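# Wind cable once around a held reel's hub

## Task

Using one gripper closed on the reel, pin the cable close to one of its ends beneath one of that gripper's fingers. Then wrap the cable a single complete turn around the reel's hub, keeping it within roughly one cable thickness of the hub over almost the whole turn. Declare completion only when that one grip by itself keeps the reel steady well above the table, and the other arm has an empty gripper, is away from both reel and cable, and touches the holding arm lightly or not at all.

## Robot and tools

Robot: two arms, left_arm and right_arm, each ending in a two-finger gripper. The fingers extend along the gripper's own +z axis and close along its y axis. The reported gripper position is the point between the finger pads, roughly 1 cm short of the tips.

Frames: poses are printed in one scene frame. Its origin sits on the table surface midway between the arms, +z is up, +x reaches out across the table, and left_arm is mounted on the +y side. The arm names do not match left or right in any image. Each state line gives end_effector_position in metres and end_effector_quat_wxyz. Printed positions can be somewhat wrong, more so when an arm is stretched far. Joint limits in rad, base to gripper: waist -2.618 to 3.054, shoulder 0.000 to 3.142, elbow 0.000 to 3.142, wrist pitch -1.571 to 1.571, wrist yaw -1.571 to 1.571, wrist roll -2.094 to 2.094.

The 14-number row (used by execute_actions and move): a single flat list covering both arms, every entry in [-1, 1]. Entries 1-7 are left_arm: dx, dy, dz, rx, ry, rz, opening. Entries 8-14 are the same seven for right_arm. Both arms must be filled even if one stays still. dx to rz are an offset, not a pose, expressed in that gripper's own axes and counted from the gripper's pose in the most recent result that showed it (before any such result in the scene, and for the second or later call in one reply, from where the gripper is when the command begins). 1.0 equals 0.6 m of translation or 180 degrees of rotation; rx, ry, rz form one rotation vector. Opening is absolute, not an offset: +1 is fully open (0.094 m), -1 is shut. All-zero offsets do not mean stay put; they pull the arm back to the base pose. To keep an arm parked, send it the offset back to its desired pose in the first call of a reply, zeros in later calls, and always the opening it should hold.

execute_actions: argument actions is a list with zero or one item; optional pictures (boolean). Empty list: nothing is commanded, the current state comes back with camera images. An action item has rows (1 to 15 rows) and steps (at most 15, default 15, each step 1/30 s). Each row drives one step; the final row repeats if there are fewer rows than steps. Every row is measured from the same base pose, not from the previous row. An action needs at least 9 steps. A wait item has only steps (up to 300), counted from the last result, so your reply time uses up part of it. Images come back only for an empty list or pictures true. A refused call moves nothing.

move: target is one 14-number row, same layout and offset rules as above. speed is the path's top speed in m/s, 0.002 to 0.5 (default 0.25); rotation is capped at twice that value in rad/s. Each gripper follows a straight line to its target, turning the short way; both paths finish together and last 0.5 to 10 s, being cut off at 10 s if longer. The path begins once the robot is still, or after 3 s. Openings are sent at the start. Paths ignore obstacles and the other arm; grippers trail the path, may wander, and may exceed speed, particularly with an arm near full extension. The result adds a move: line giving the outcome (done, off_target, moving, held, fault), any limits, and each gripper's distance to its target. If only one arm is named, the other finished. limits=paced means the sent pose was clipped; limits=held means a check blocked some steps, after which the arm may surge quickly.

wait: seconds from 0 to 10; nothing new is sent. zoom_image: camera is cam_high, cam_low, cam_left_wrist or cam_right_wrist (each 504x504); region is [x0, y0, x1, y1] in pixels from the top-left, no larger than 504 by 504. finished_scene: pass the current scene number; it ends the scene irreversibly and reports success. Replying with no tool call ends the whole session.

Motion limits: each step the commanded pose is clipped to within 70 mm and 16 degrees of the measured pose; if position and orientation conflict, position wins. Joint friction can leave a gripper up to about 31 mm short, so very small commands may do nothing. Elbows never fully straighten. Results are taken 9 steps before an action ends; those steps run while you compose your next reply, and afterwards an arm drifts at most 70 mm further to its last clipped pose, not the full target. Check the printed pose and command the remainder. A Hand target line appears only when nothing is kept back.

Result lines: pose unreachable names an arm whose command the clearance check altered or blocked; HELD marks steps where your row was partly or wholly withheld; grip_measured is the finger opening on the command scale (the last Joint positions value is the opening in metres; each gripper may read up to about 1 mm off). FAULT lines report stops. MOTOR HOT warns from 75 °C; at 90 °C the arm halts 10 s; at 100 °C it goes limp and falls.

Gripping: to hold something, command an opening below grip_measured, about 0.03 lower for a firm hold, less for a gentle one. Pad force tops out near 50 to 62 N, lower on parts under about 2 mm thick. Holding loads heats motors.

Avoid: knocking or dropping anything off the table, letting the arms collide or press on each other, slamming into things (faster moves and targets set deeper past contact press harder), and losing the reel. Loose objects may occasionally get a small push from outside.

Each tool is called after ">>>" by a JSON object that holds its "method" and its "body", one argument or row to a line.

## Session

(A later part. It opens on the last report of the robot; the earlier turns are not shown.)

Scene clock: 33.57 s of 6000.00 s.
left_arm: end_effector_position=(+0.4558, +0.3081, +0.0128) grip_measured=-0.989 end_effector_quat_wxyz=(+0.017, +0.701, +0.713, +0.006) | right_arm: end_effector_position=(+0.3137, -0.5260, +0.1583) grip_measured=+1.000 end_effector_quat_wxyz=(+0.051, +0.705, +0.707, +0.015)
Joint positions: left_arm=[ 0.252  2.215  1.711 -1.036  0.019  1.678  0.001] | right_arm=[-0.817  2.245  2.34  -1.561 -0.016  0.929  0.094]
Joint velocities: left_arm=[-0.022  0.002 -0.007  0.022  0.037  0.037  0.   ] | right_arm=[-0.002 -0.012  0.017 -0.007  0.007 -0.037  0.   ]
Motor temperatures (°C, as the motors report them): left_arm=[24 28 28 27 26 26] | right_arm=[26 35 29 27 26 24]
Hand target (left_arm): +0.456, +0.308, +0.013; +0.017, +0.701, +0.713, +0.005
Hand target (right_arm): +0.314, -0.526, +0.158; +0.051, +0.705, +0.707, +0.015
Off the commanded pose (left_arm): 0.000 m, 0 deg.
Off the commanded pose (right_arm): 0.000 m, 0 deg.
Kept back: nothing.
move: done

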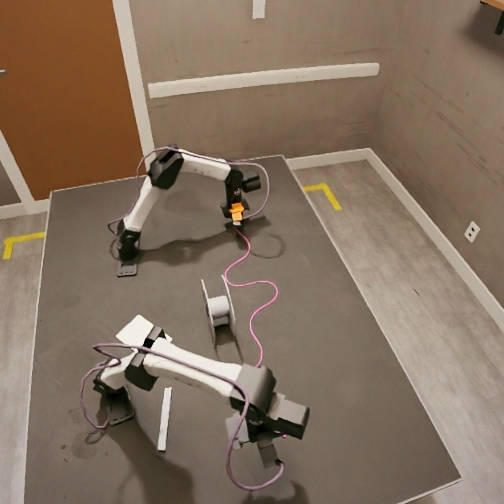

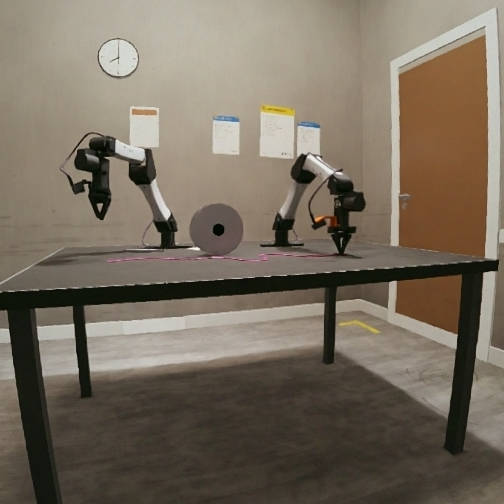

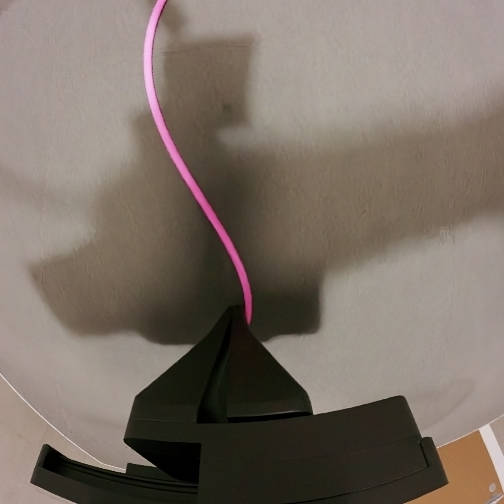

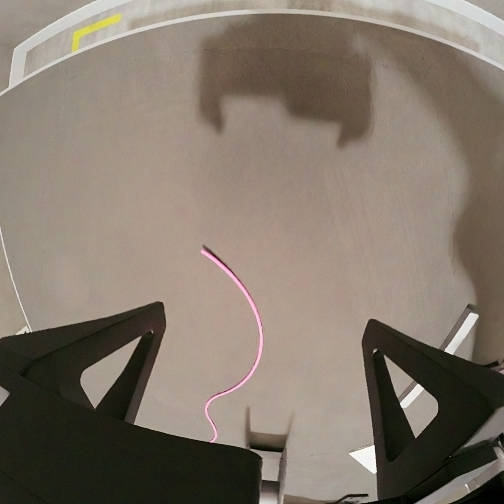

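>>> {"method": "move", "body": {
  "target": [0,-0.01,-0.07,0,0,0,0.3, 0,0,0,0,0,0,1],
  "speed": 0.1
}}

Scene clock: 34.77 s of 6000.00 s.
left_arm: end_effector_position=(+0.4471, +0.3070, +0.0467) grip_measured=+0.298 end_effector_quat_wxyz=(+0.015, +0.701, +0.713, +0.003) | right_arm: end_effector_position=(+0.3137, -0.5260, +0.1583) grip_measured=+1.000 end_effector_quat_wxyz=(+0.051, +0.705, +0.707, +0.015)
Joint positions: left_arm=[ 0.252  2.157  1.754 -1.145  0.019  1.678  0.061] | right_arm=[-0.817  2.245  2.34  -1.561 -0.016  0.929  0.094]
Joint velocities: left_arm=[ 0.002 -0.012 -0.007  0.007 -0.051  0.007 -0.001] | right_arm=[-0.002  0.012  0.002  0.037 -0.022 -0.022  0.   ]
Motor temperatures (°C, as the motors report them): left_arm=[24 29 29 27 26 26] | right_arm=[26 35 29 27 26 24]
Hand target (left_arm): +0.448, +0.309, +0.054; +0.017, +0.701, +0.713, +0.005
Hand target (right_arm): +0.314, -0.526, +0.158; +0.051, +0.705, +0.707, +0.015
Off the commanded pose (left_arm): 0.008 m, 0 deg.
Off the commanded pose (right_arm): 0.000 m, 0 deg.
Kept back: nothing.
move: done

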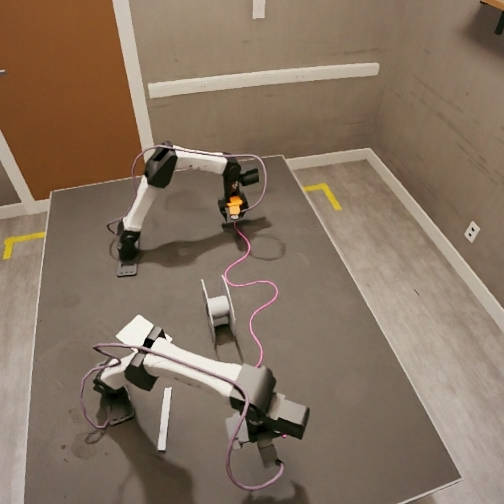

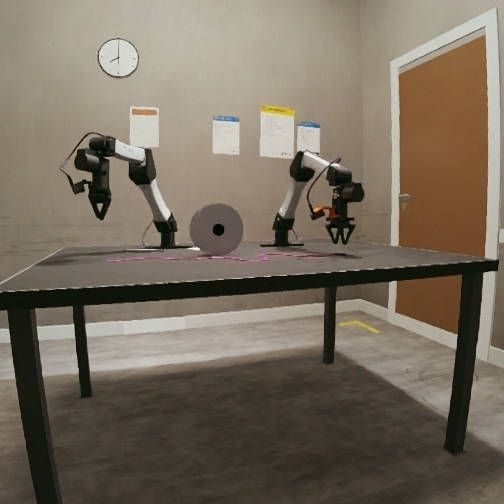

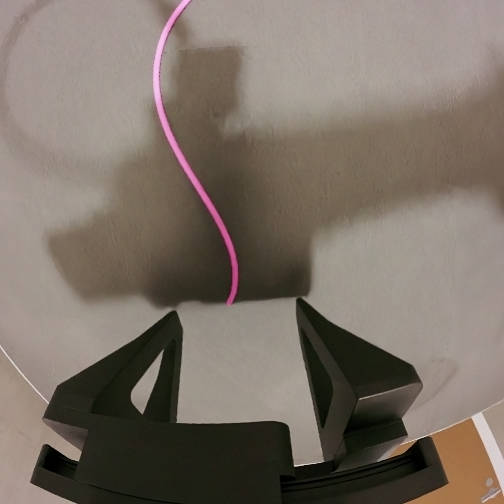

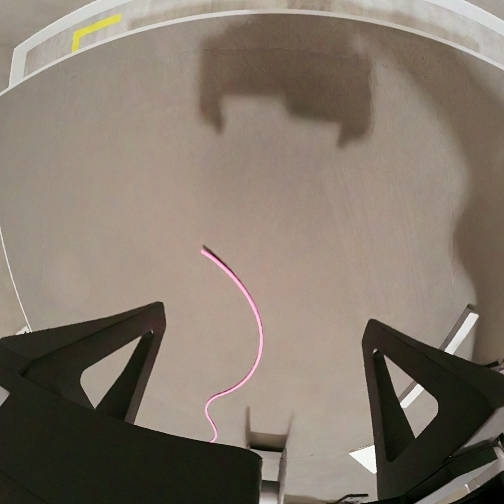

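>>> {"method": "move", "body": {
  "target": [0,0,0.09,0,0,0,0.3, 0,0,0,0,0,0,1],
  "speed": 0.06
}}

>>> {"method": "move", "body": {
  "target": [0,0,0,0,0,0,-1, 0,0,0,0,0,0,1]
}}

Scene clock: 36.23 s of 6000.00 s.
left_arm: end_effector_position=(+0.4538, +0.3078, +0.0102) grip_measured=+0.298 end_effector_quat_wxyz=(+0.023, +0.701, +0.712, +0.013) | right_arm: end_effector_position=(+0.3137, -0.5260, +0.1583) grip_measured=+1.000 end_effector_quat_wxyz=(+0.051, +0.705, +0.707, +0.015)
Joint positions: left_arm=[ 0.252  2.191  1.659 -0.989  0.019  1.678  0.061] | right_arm=[-0.817  2.245  2.34  -1.561 -0.016  0.929  0.094]
Joint velocities: left_arm=[ 0.002 -0.017  0.002 -0.007  0.007  0.037 -0.001] | right_arm=[-0.007 -0.002 -0.012  0.022  0.022  0.022  0.   ]
Motor temperatures (°C, as the motors report them): left_arm=[24 29 29 27 26 26] | right_arm=[26 35 29 27 26 24]
Hand target (left_arm): +0.448, +0.306, -0.007; +0.015, +0.701, +0.713, +0.003
Hand target (right_arm): +0.314, -0.526, +0.158; +0.051, +0.705, +0.707, +0.015
Off the commanded pose (left_arm): 0.018 m, 2 deg.
Off the commanded pose (right_arm): 0.000 m, 0 deg.
Kept back: nothing.
move: off_target (left_arm)

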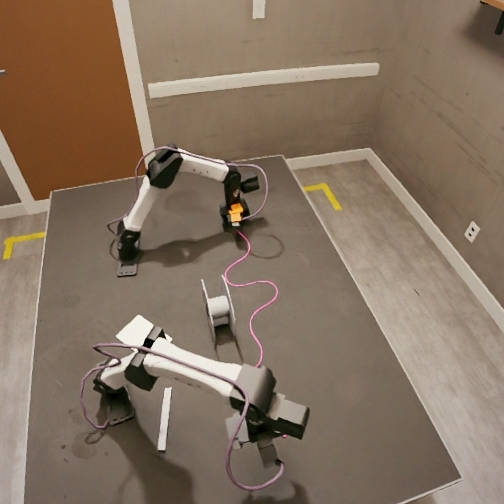

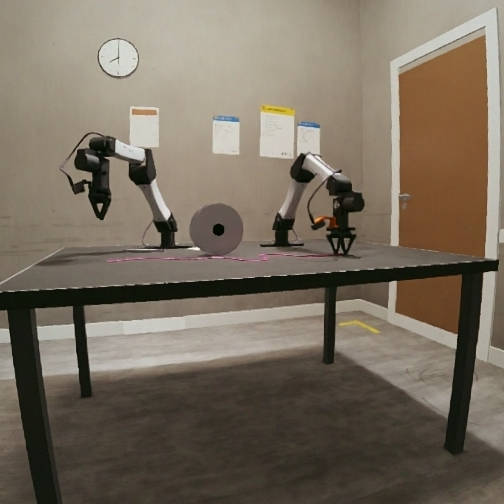

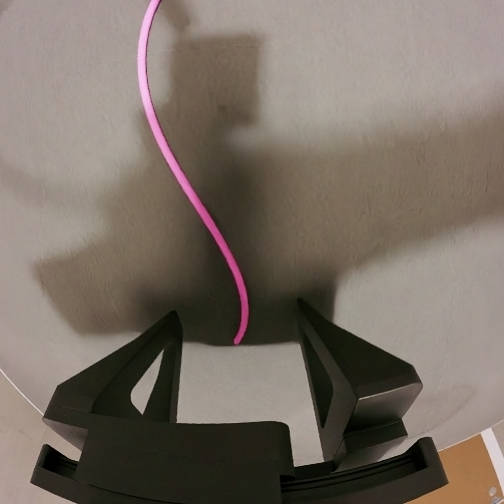

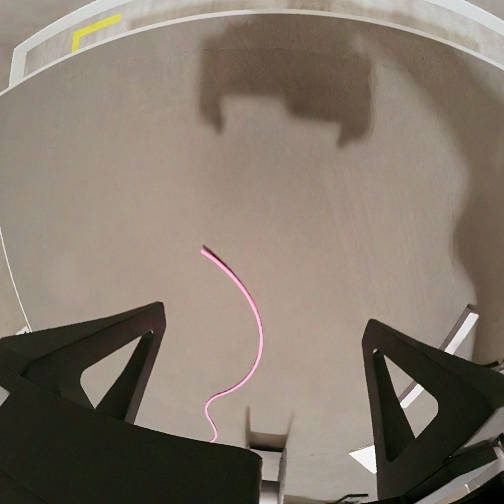

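Scene clock: 36.73 s of 6000.00 s.
left_arm: end_effector_position=(+0.4538, +0.3078, +0.0102) grip_measured=-0.979 end_effector_quat_wxyz=(+0.023, +0.701, +0.712, +0.013) | right_arm: end_effector_position=(+0.3137, -0.5260, +0.1583) grip_measured=+1.000 end_effector_quat_wxyz=(+0.051, +0.705, +0.707, +0.015)
Joint positions: left_arm=[ 0.252  2.191  1.659 -0.989  0.019  1.678  0.001] | right_arm=[-0.817  2.245  2.34  -1.561 -0.016  0.929  0.094]
Joint velocities: left_arm=[-0.017  0.007  0.007  0.007  0.051 -0.051 -0.   ] | right_arm=[ 0.012  0.007 -0.007 -0.022 -0.037 -0.022  0.   ]
Motor temperatures (°C, as the motors report them): left_arm=[24 29 29 27 26 26] | right_arm=[26 35 29 27 26 24]
Hand target (left_arm): +0.454, +0.308, +0.010; +0.023, +0.701, +0.712, +0.013
Hand target (right_arm): +0.314, -0.526, +0.158; +0.051, +0.705, +0.707, +0.015
Off the commanded pose (left_arm): 0.000 m, 0 deg.
Off the commanded pose (right_arm): 0.000 m, 0 deg.
Kept back: nothing.
move: done

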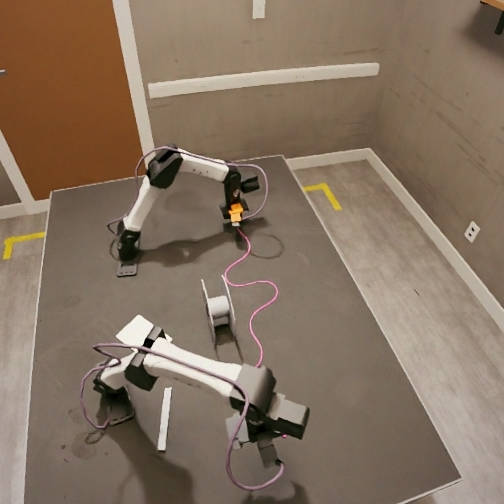

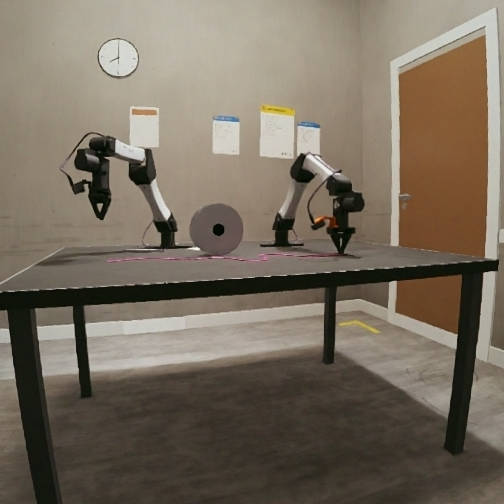

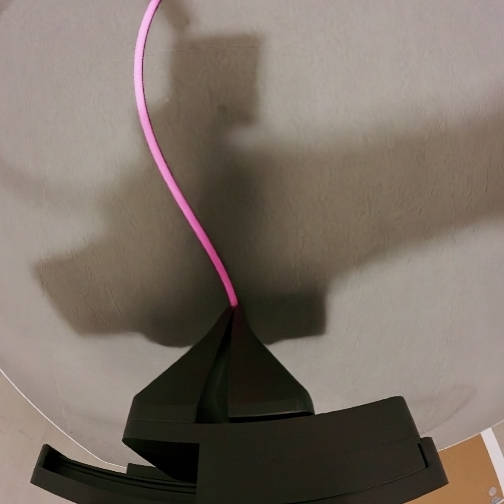

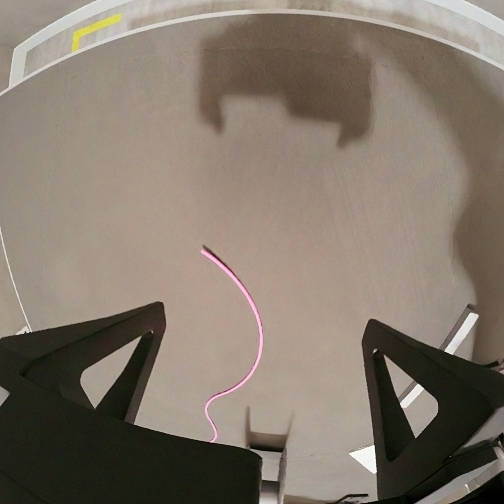

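Nearly. A bit lower.

>>> {"method": "move", "body": {
  "target": [0,0,0.05,0,0,0,0, 0,0,0,0,0,0,1],
  "speed": 0.03
}}

>>> {"method": "move", "body": {
  "target": [0,0,0,0,0,0,-1, 0,0,0,0,0,0,1]
}}

Scene clock: 39.37 s of 6000.00 s.
left_arm: end_effector_position=(+0.4654, +0.3093, +0.0101) grip_measured=-0.002 end_effector_quat_wxyz=(+0.038, +0.701, +0.712, +0.033) | right_arm: end_effector_position=(+0.3137, -0.5260, +0.1583) grip_measured=+1.000 end_effector_quat_wxyz=(+0.051, +0.705, +0.707, +0.015)
Joint positions: left_arm=[ 0.252  2.191  1.656 -0.936  0.019  1.678  0.047] | right_arm=[-0.817  2.245  2.34  -1.561 -0.016  0.929  0.094]
Joint velocities: left_arm=[-0.002 -0.002  0.002 -0.051 -0.007  0.037 -0.   ] | right_arm=[0.007 0.002 0.017 0.022 0.007 0.007 0.   ]
Motor temperatures (°C, as the motors report them): left_arm=[24 30 29 27 26 26] | right_arm=[26 36 29 27 26 24]
Hand target (left_arm): +0.454, +0.307, -0.018; +0.023, +0.701, +0.712, +0.013
Hand target (right_arm): +0.314, -0.526, +0.158; +0.051, +0.705, +0.707, +0.015
Off the commanded pose (left_arm): 0.032 m, 3 deg.
Off the commanded pose (right_arm): 0.000 m, 0 deg.
Kept back: nothing.
move: off_target (left_arm)

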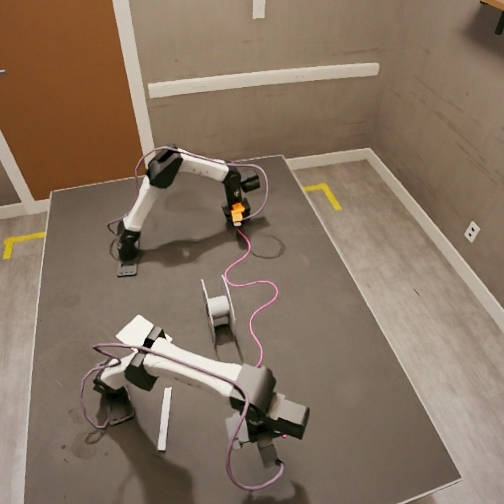

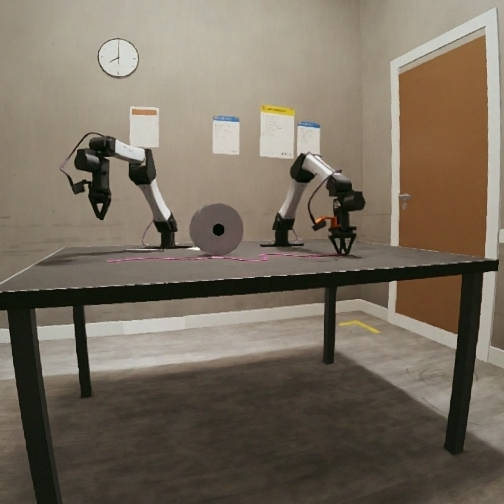

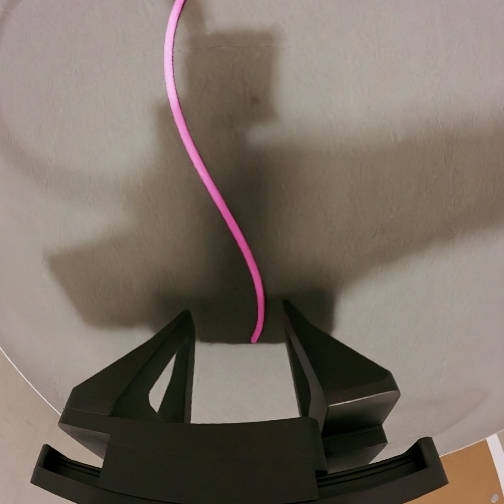

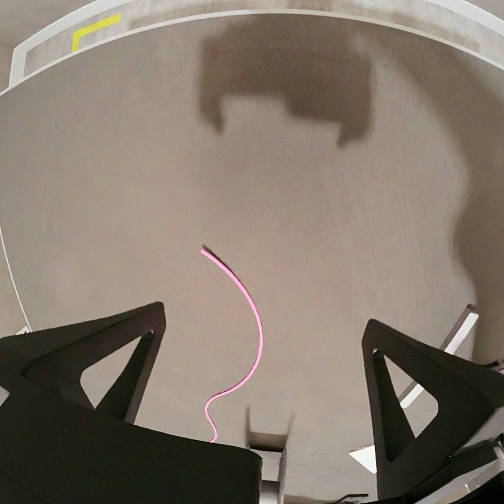

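Scene clock: 39.87 s of 6000.00 s.
left_arm: end_effector_position=(+0.4657, +0.3092, +0.0111) grip_measured=-0.989 end_effector_quat_wxyz=(+0.039, +0.701, +0.712, +0.033) | right_arm: end_effector_position=(+0.3137, -0.5260, +0.1583) grip_measured=+1.000 end_effector_quat_wxyz=(+0.051, +0.705, +0.707, +0.015)
Joint positions: left_arm=[ 0.252  2.189  1.656 -0.936  0.02   1.678  0.001] | right_arm=[-0.817  2.245  2.34  -1.561 -0.016  0.929  0.094]
Joint velocities: left_arm=[ 0.002 -0.012 -0.022 -0.066 -0.007 -0.051 -0.001] | right_arm=[-0.002  0.012 -0.002 -0.066  0.051 -0.007  0.   ]
Motor temperatures (°C, as the motors report them): left_arm=[24 30 29 27 26 26] | right_arm=[26 36 29 27 26 24]
Hand target (left_arm): +0.465, +0.309, +0.010; +0.038, +0.701, +0.712, +0.033
Hand target (right_arm): +0.314, -0.526, +0.158; +0.051, +0.705, +0.707, +0.015
Off the commanded pose (left_arm): 0.001 m, 0 deg.
Off the commanded pose (right_arm): 0.000 m, 0 deg.
Kept back: nothing.
move: done

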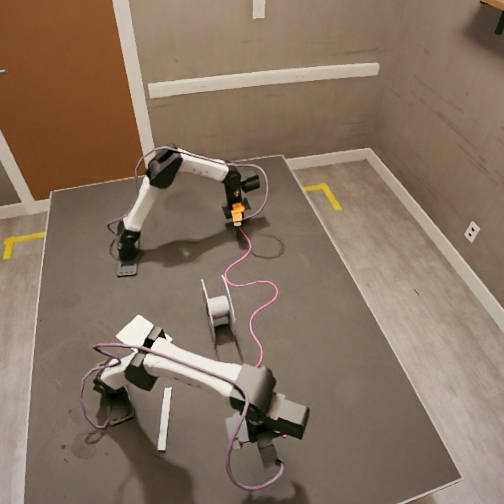

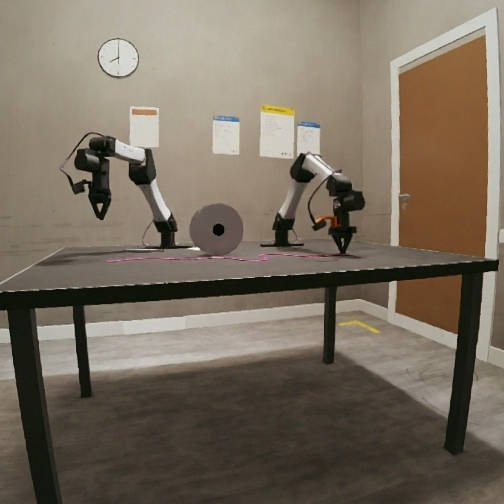

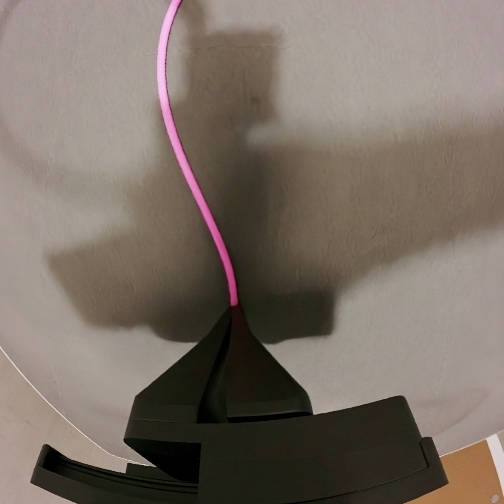

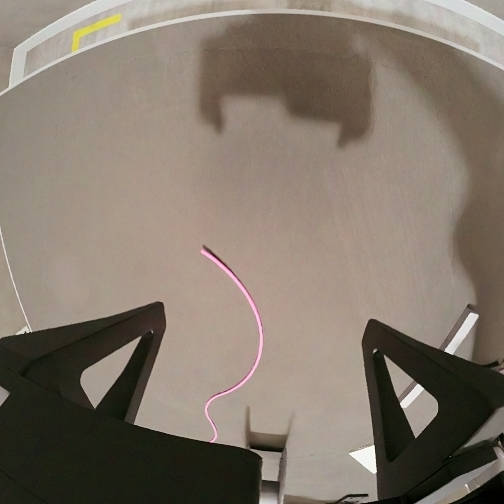

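>>> {"method": "move", "body": {
  "target": [0,0,-0.05,0.045,0,0,-0.6, 0,0,0,0,0,0,1],
  "speed": 0.1
}}

>>> {"method": "move", "body": {
  "target": [0,-0.005,0.08,0,0,0,-0.6, 0,0,0,0,0,0,1],
  "speed": 0.05
}}

Scene clock: 41.57 s of 6000.00 s.
left_arm: end_effector_position=(+0.4627, +0.3100, +0.0467) grip_measured=-0.602 end_effector_quat_wxyz=(+0.001, +0.701, +0.713, -0.010) | right_arm: end_effector_position=(+0.3137, -0.5260, +0.1583) grip_measured=+1.000 end_effector_quat_wxyz=(+0.051, +0.705, +0.707, +0.015)
Joint positions: left_arm=[ 0.252  2.266  1.931 -1.252  0.013  1.678  0.019] | right_arm=[-0.817  2.245  2.34  -1.561 -0.016  0.929  0.094]
Joint velocities: left_arm=[-0.007 -0.012 -0.022 -0.095  0.051 -0.022  0.001] | right_arm=[-0.017  0.022 -0.007  0.081 -0.022  0.022  0.   ]
Motor temperatures (°C, as the motors report them): left_arm=[24 31 29 27 26 26] | right_arm=[26 36 30 27 26 24]
Hand target (left_arm): +0.463, +0.309, +0.041; -0.010, +0.702, +0.712, -0.016
Hand target (right_arm): +0.314, -0.526, +0.158; +0.051, +0.705, +0.707, +0.015
Off the commanded pose (left_arm): 0.006 m, 1 deg.
Off the commanded pose (right_arm): 0.000 m, 0 deg.
Kept back: nothing.
move: done

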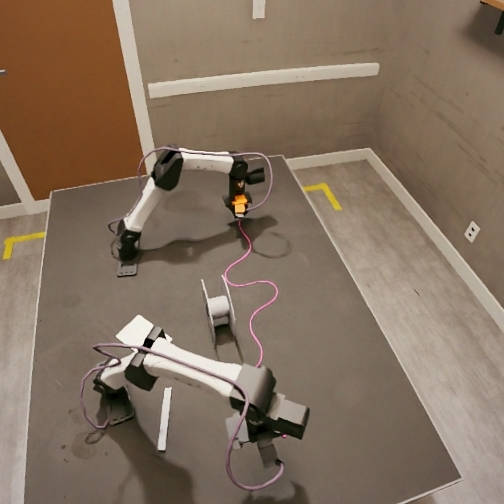

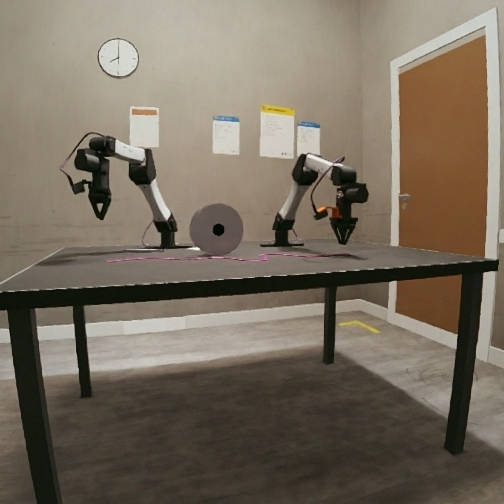

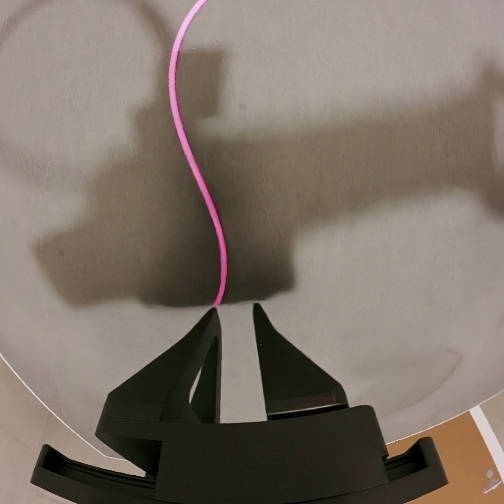

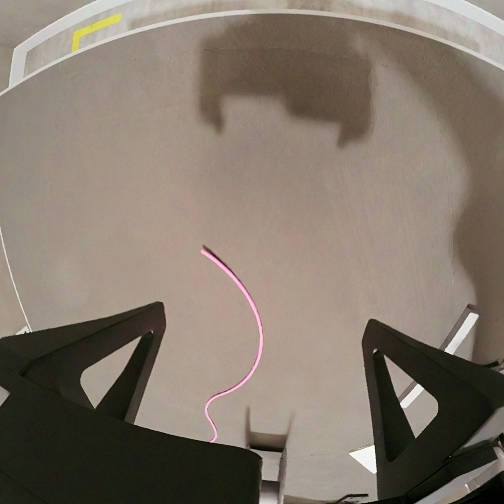

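Scene clock: 42.97 s of 6000.00 s.
left_arm: end_effector_position=(+0.4659, +0.3104, +0.0157) grip_measured=-0.602 end_effector_quat_wxyz=(+0.011, +0.701, +0.713, +0.003) | right_arm: end_effector_position=(+0.3137, -0.5260, +0.1583) grip_measured=+1.000 end_effector_quat_wxyz=(+0.051, +0.705, +0.707, +0.015)
Joint positions: left_arm=[ 0.252  2.266  1.807 -1.094  0.013  1.678  0.019] | right_arm=[-0.817  2.245  2.34  -1.561 -0.016  0.929  0.094]
Joint velocities: left_arm=[ 0.002  0.012 -0.002  0.037 -0.022  0.037  0.   ] | right_arm=[-0.002 -0.012 -0.002  0.007  0.022  0.007  0.   ]
Motor temperatures (°C, as the motors report them): left_arm=[24 31 29 27 26 26] | right_arm=[26 36 30 27 26 24]
Hand target (left_arm): +0.459, +0.309, -0.001; +0.000, +0.701, +0.713, -0.010
Hand target (right_arm): +0.314, -0.526, +0.158; +0.051, +0.705, +0.707, +0.015
Off the commanded pose (left_arm): 0.018 m, 2 deg.
Off the commanded pose (right_arm): 0.000 m, 0 deg.
Kept back: nothing.
move: off_target (left_arm)

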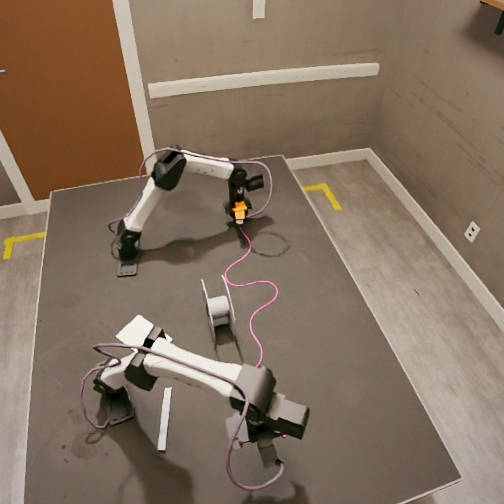

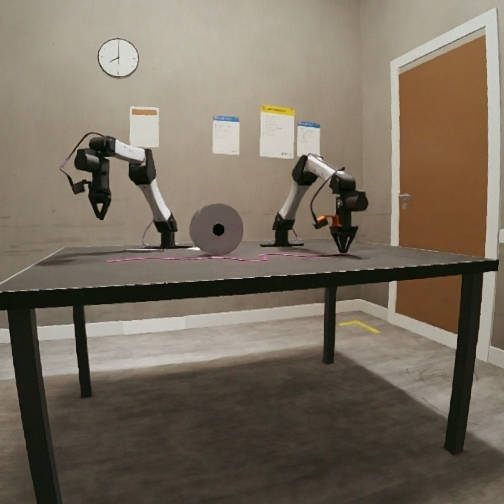

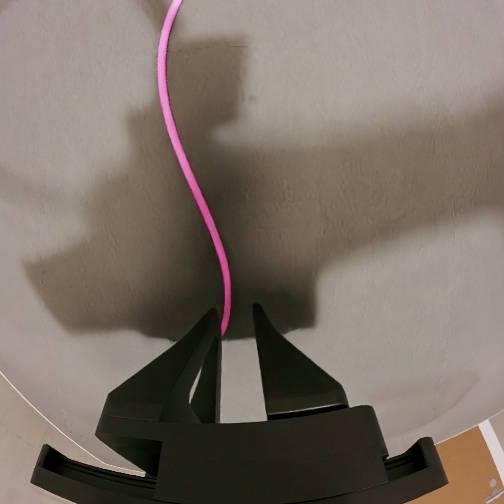

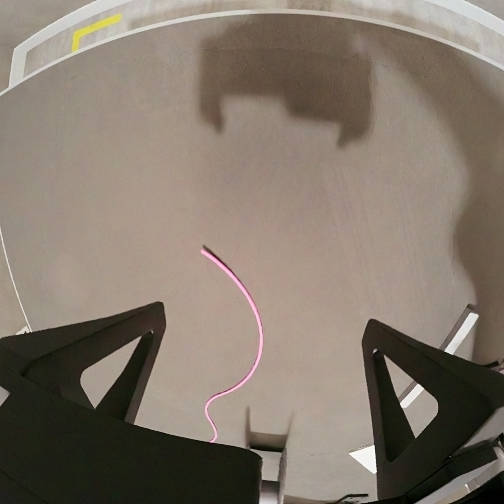

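>>> {"method": "move", "body": {
  "target": [0,0,0.05,0.01,0,0,-0.5, 0,0,0,0,0,0,1],
  "speed": 0.04
}}

>>> {"method": "move", "body": {
  "target": [0,0,0.03,0,0,0,-1, 0,0,0,0,0,0,1],
  "speed": 0.04
}}

Scene clock: 44.20 s of 6000.00 s.
left_arm: end_effector_position=(+0.4683, +0.3107, +0.0085) grip_measured=-0.502 end_effector_quat_wxyz=(+0.011, +0.701, +0.713, +0.003) | right_arm: end_effector_position=(+0.3137, -0.5260, +0.1583) grip_measured=+1.000 end_effector_quat_wxyz=(+0.051, +0.705, +0.707, +0.015)
Joint positions: left_arm=[ 0.252  2.283  1.807 -1.077  0.013  1.678  0.023] | right_arm=[-0.817  2.245  2.34  -1.561 -0.016  0.929  0.094]
Joint velocities: left_arm=[ 0.012  0.007 -0.002  0.022  0.007  0.007  0.001] | right_arm=[-0.017 -0.007 -0.002 -0.081 -0.051  0.037  0.   ]
Motor temperatures (°C, as the motors report them): left_arm=[24 32 29 27 26 26] | right_arm=[26 37 30 27 26 24]
Hand target (left_arm): +0.466, +0.310, -0.013; -0.000, +0.701, +0.713, -0.008
Hand target (right_arm): +0.314, -0.526, +0.158; +0.051, +0.705, +0.707, +0.015
Off the commanded pose (left_arm): 0.023 m, 2 deg.
Off the commanded pose (right_arm): 0.000 m, 0 deg.
Kept back: nothing.
move: off_target (left_arm)

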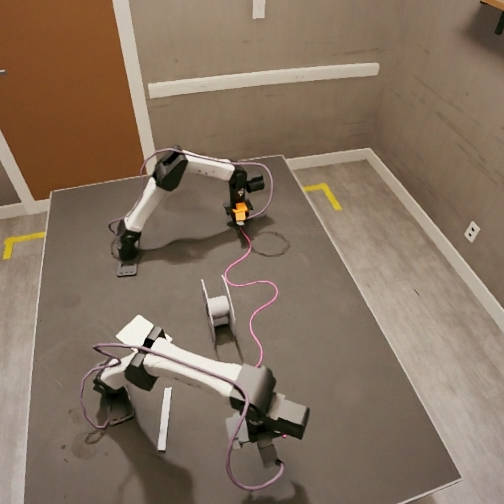

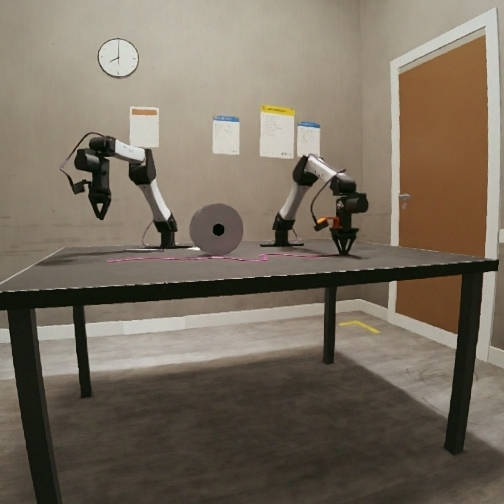

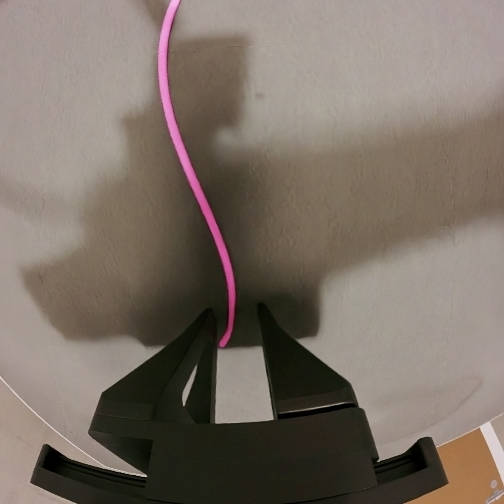

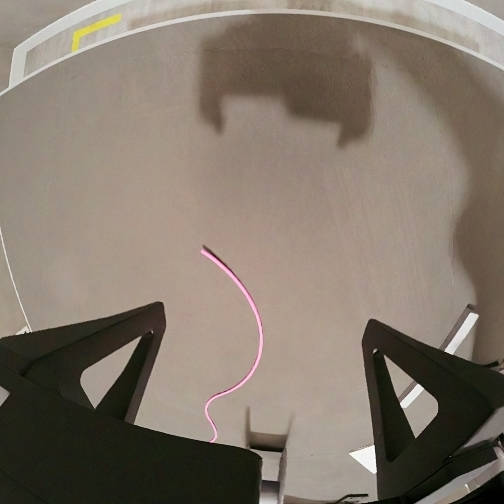

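Scene clock: 45.07 s of 6000.00 s.
left_arm: end_effector_position=(+0.4767, +0.3117, +0.0088) grip_measured=-0.971 end_effector_quat_wxyz=(+0.021, +0.701, +0.712, +0.016) | right_arm: end_effector_position=(+0.3137, -0.5260, +0.1583) grip_measured=+1.000 end_effector_quat_wxyz=(+0.051, +0.705, +0.707, +0.015)
Joint positions: left_arm=[ 0.252  2.283  1.807 -1.043  0.013  1.678  0.001] | right_arm=[-0.817  2.245  2.34  -1.561 -0.016  0.929  0.094]
Joint velocities: left_arm=[ 0.007  0.002  0.007  0.037 -0.037  0.022  0.001] | right_arm=[-0.002 -0.007 -0.002  0.007 -0.022 -0.051  0.   ]
Motor temperatures (°C, as the motors report them): left_arm=[24 32 29 27 26 26] | right_arm=[26 37 30 27 26 24]
Hand target (left_arm): +0.468, +0.310, -0.009; +0.010, +0.701, +0.713, +0.002
Hand target (right_arm): +0.314, -0.526, +0.158; +0.051, +0.705, +0.707, +0.015
Off the commanded pose (left_arm): 0.020 m, 2 deg.
Off the commanded pose (right_arm): 0.000 m, 0 deg.
Kept back: nothing.
move: off_target (left_arm)

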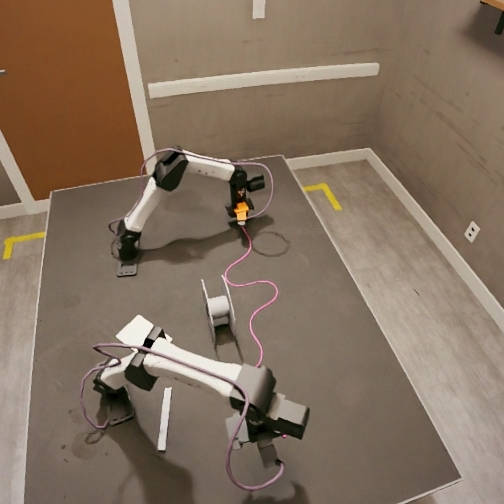

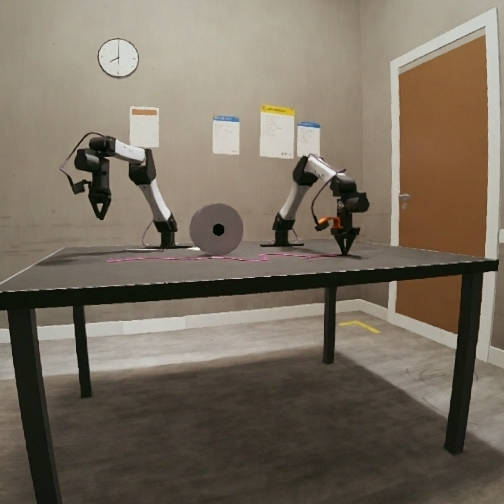

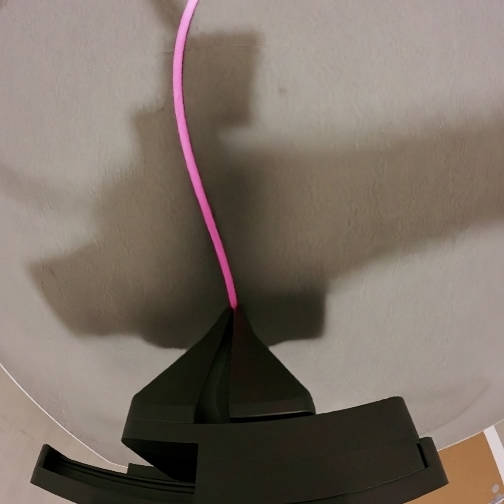

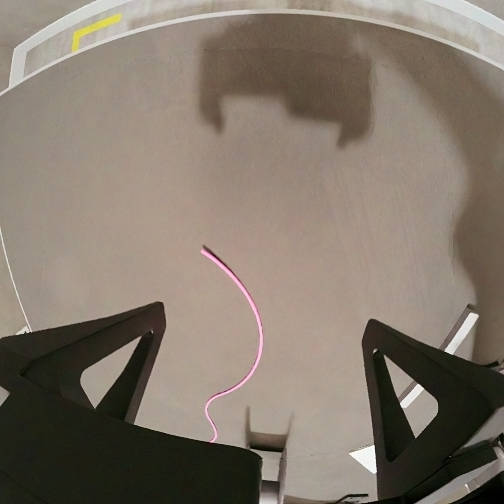

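>>> {"method": "move", "body": {
  "target": [0.1,-0.2,-0.07,0.015,0,0,-1, 0,0,0,0,0,0,1],
  "speed": 0.1
}}

Scene clock: 47.10 s of 6000.00 s.
left_arm: end_effector_position=(+0.3629, +0.3715, +0.0459) grip_measured=-0.971 end_effector_quat_wxyz=(+0.010, +0.698, +0.716, +0.006) | right_arm: end_effector_position=(+0.3137, -0.5260, +0.1583) grip_measured=+1.000 end_effector_quat_wxyz=(+0.051, +0.705, +0.707, +0.015)
Joint positions: left_arm=[ 0.461  1.901  1.373 -1.024  0.013  1.879  0.001] | right_arm=[-0.817  2.245  2.34  -1.561 -0.016  0.929  0.094]
Joint velocities: left_arm=[-0.027  0.002 -0.012  0.051 -0.022  0.007 -0.001] | right_arm=[-0.012 -0.012  0.012  0.037  0.051  0.007  0.   ]
Motor temperatures (°C, as the motors report them): left_arm=[24 33 29 27 26 26] | right_arm=[26 37 30 27 26 24]
Hand target (left_arm): +0.354, +0.370, +0.043; +0.006, +0.701, +0.713, -0.001
Hand target (right_arm): +0.314, -0.526, +0.158; +0.051, +0.705, +0.707, +0.015
Off the commanded pose (left_arm): 0.010 m, 1 deg.
Off the commanded pose (right_arm): 0.000 m, 0 deg.
Kept back: nothing.
move: done

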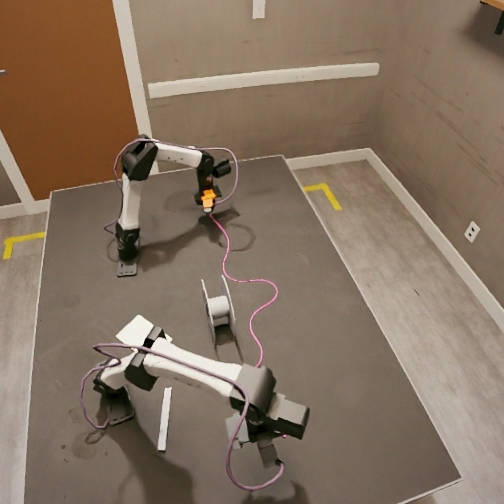

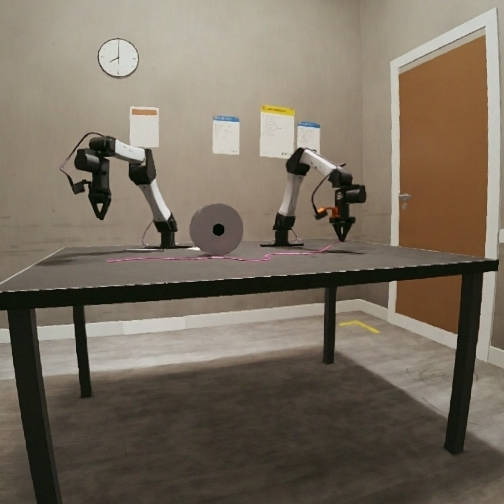

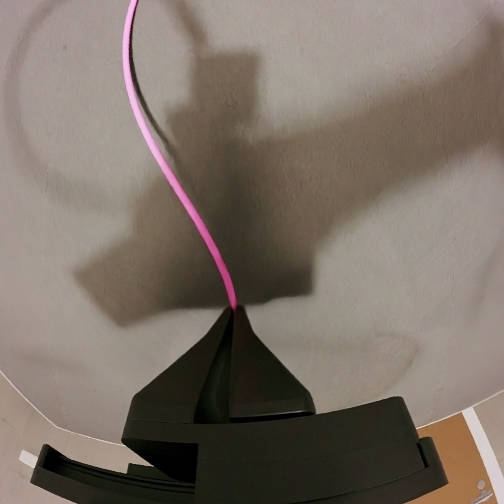

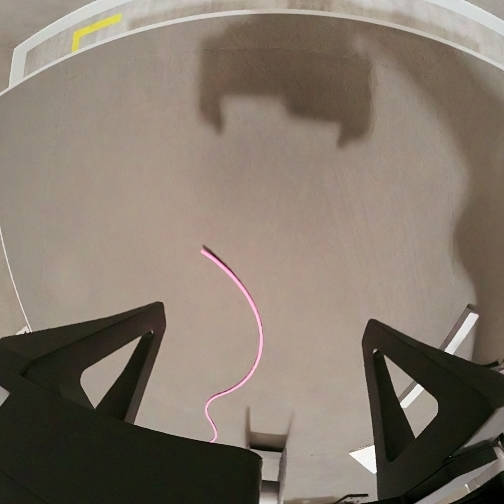

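>>> {"method": "move", "body": {
  "target": [0,0,0,0,0,0,-1, 0.5,-0.12,0,0,0,-0.5,1],
  "speed": 0.3
}}

Scene clock: 50.97 s of 6000.00 s.
left_arm: end_effector_position=(+0.3628, +0.3714, +0.0458) grip_measured=-0.971 end_effector_quat_wxyz=(+0.010, +0.699, +0.715, +0.005) | right_arm: end_effector_position=(+0.2493, -0.2238, +0.1391) grip_measured=+1.000 end_effector_quat_wxyz=(+0.040, +0.007, +0.999, -0.016)
Joint positions: left_arm=[ 0.461  1.901  1.373 -1.024  0.013  1.882  0.001] | right_arm=[-0.031  1.603  1.39  -1.283  0.043  0.159  0.094]
Joint velocities: left_arm=[ 0.002  0.002 -0.002 -0.022  0.007  0.051  0.   ] | right_arm=[-0.007 -0.007 -0.007 -0.037  0.066  0.022  0.   ]
Motor temperatures (°C, as the motors report them): left_arm=[24 33 29 27 26 26] | right_arm=[26 37 30 27 26 24]
Hand target (left_arm): +0.363, +0.371, +0.046; +0.010, +0.698, +0.716, +0.005
Hand target (right_arm): +0.247, -0.224, +0.140; +0.047, -0.001, +0.999, -0.019
Off the commanded pose (left_arm): 0.000 m, 0 deg.
Off the commanded pose (right_arm): 0.008 m, 2 deg.
Kept back: nothing.
move: done

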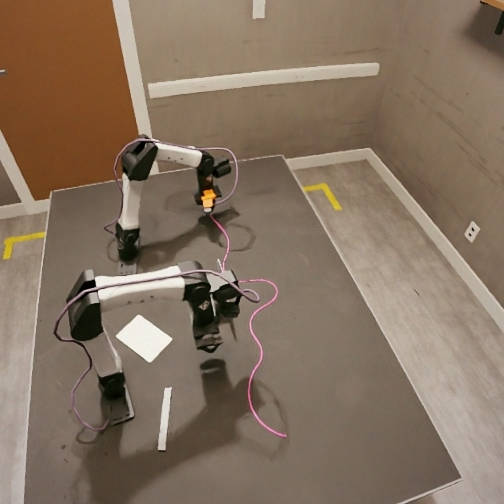

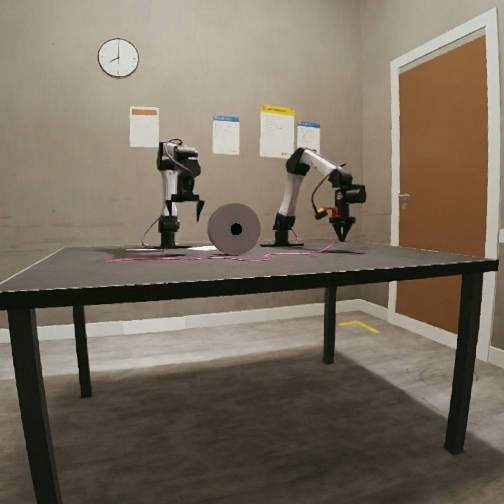

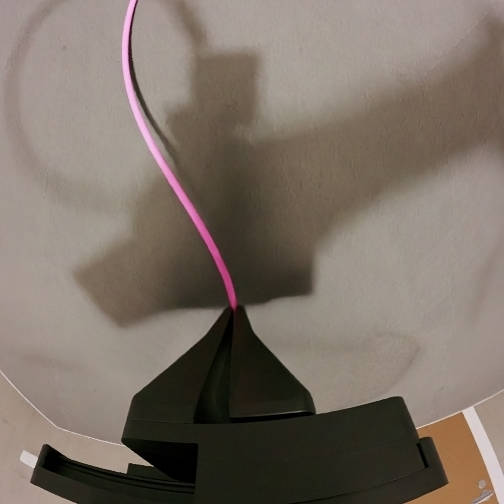

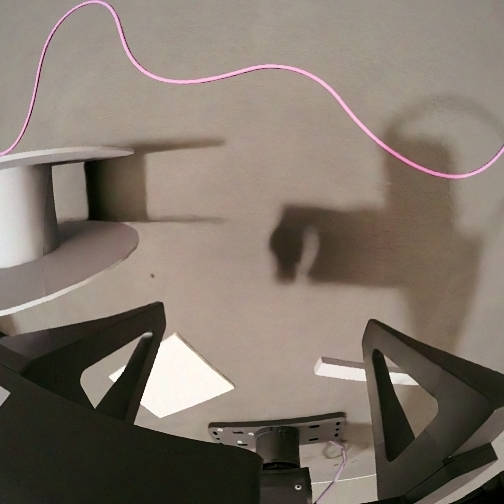

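>>> {"method": "move", "body": {
  "target": [0,0,0,0,0,0,-1, 0,-0.08,-0.05,0,0,-0.5,1],
  "speed": 0.4
}}

Scene clock: 53.87 s of 6000.00 s.
left_arm: end_effector_position=(+0.3628, +0.3716, +0.0458) grip_measured=-0.971 end_effector_quat_wxyz=(+0.010, +0.700, +0.714, +0.006) | right_arm: end_effector_position=(+0.2429, -0.2696, +0.1588) grip_measured=+1.000 end_effector_quat_wxyz=(+0.002, -0.702, +0.712, -0.031)
Joint positions: left_arm=[ 0.461  1.901  1.373 -1.024  0.012  1.882  0.001] | right_arm=[-0.185  1.603  1.47  -1.391  0.041 -1.565  0.094]
Joint velocities: left_arm=[-0.012  0.002 -0.002  0.007  0.007  0.037 -0.001] | right_arm=[-0.012  0.007 -0.012 -0.051 -0.022 -0.007  0.   ]
Motor temperatures (°C, as the motors report them): left_arm=[24 33 29 27 26 26] | right_arm=[26 37 30 27 26 24]
Hand target (left_arm): +0.363, +0.371, +0.046; +0.010, +0.699, +0.715, +0.005
Hand target (right_arm): +0.245, -0.271, +0.171; -0.017, +0.701, -0.711, +0.041
Off the commanded pose (left_arm): 0.000 m, 0 deg.
Off the commanded pose (right_arm): 0.012 m, 2 deg.
Kept back: nothing.
move: off_target (right_arm)

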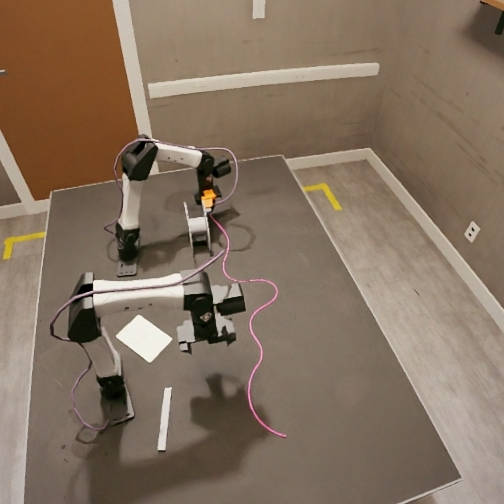

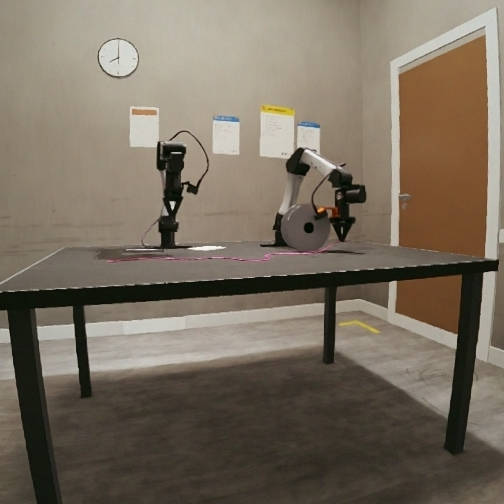

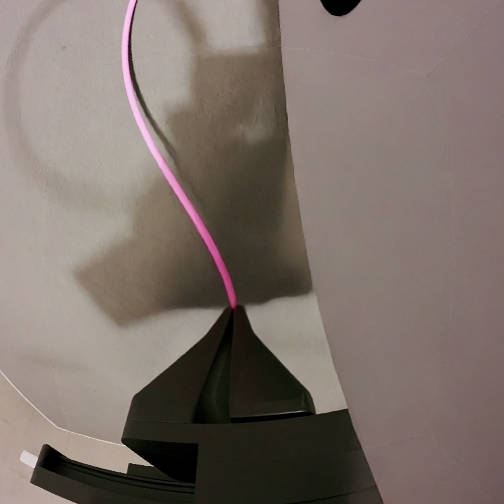

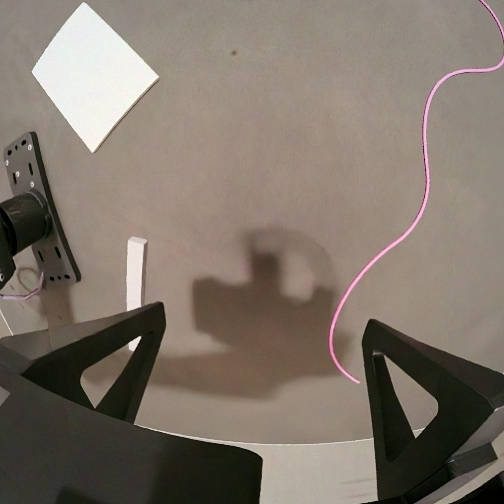

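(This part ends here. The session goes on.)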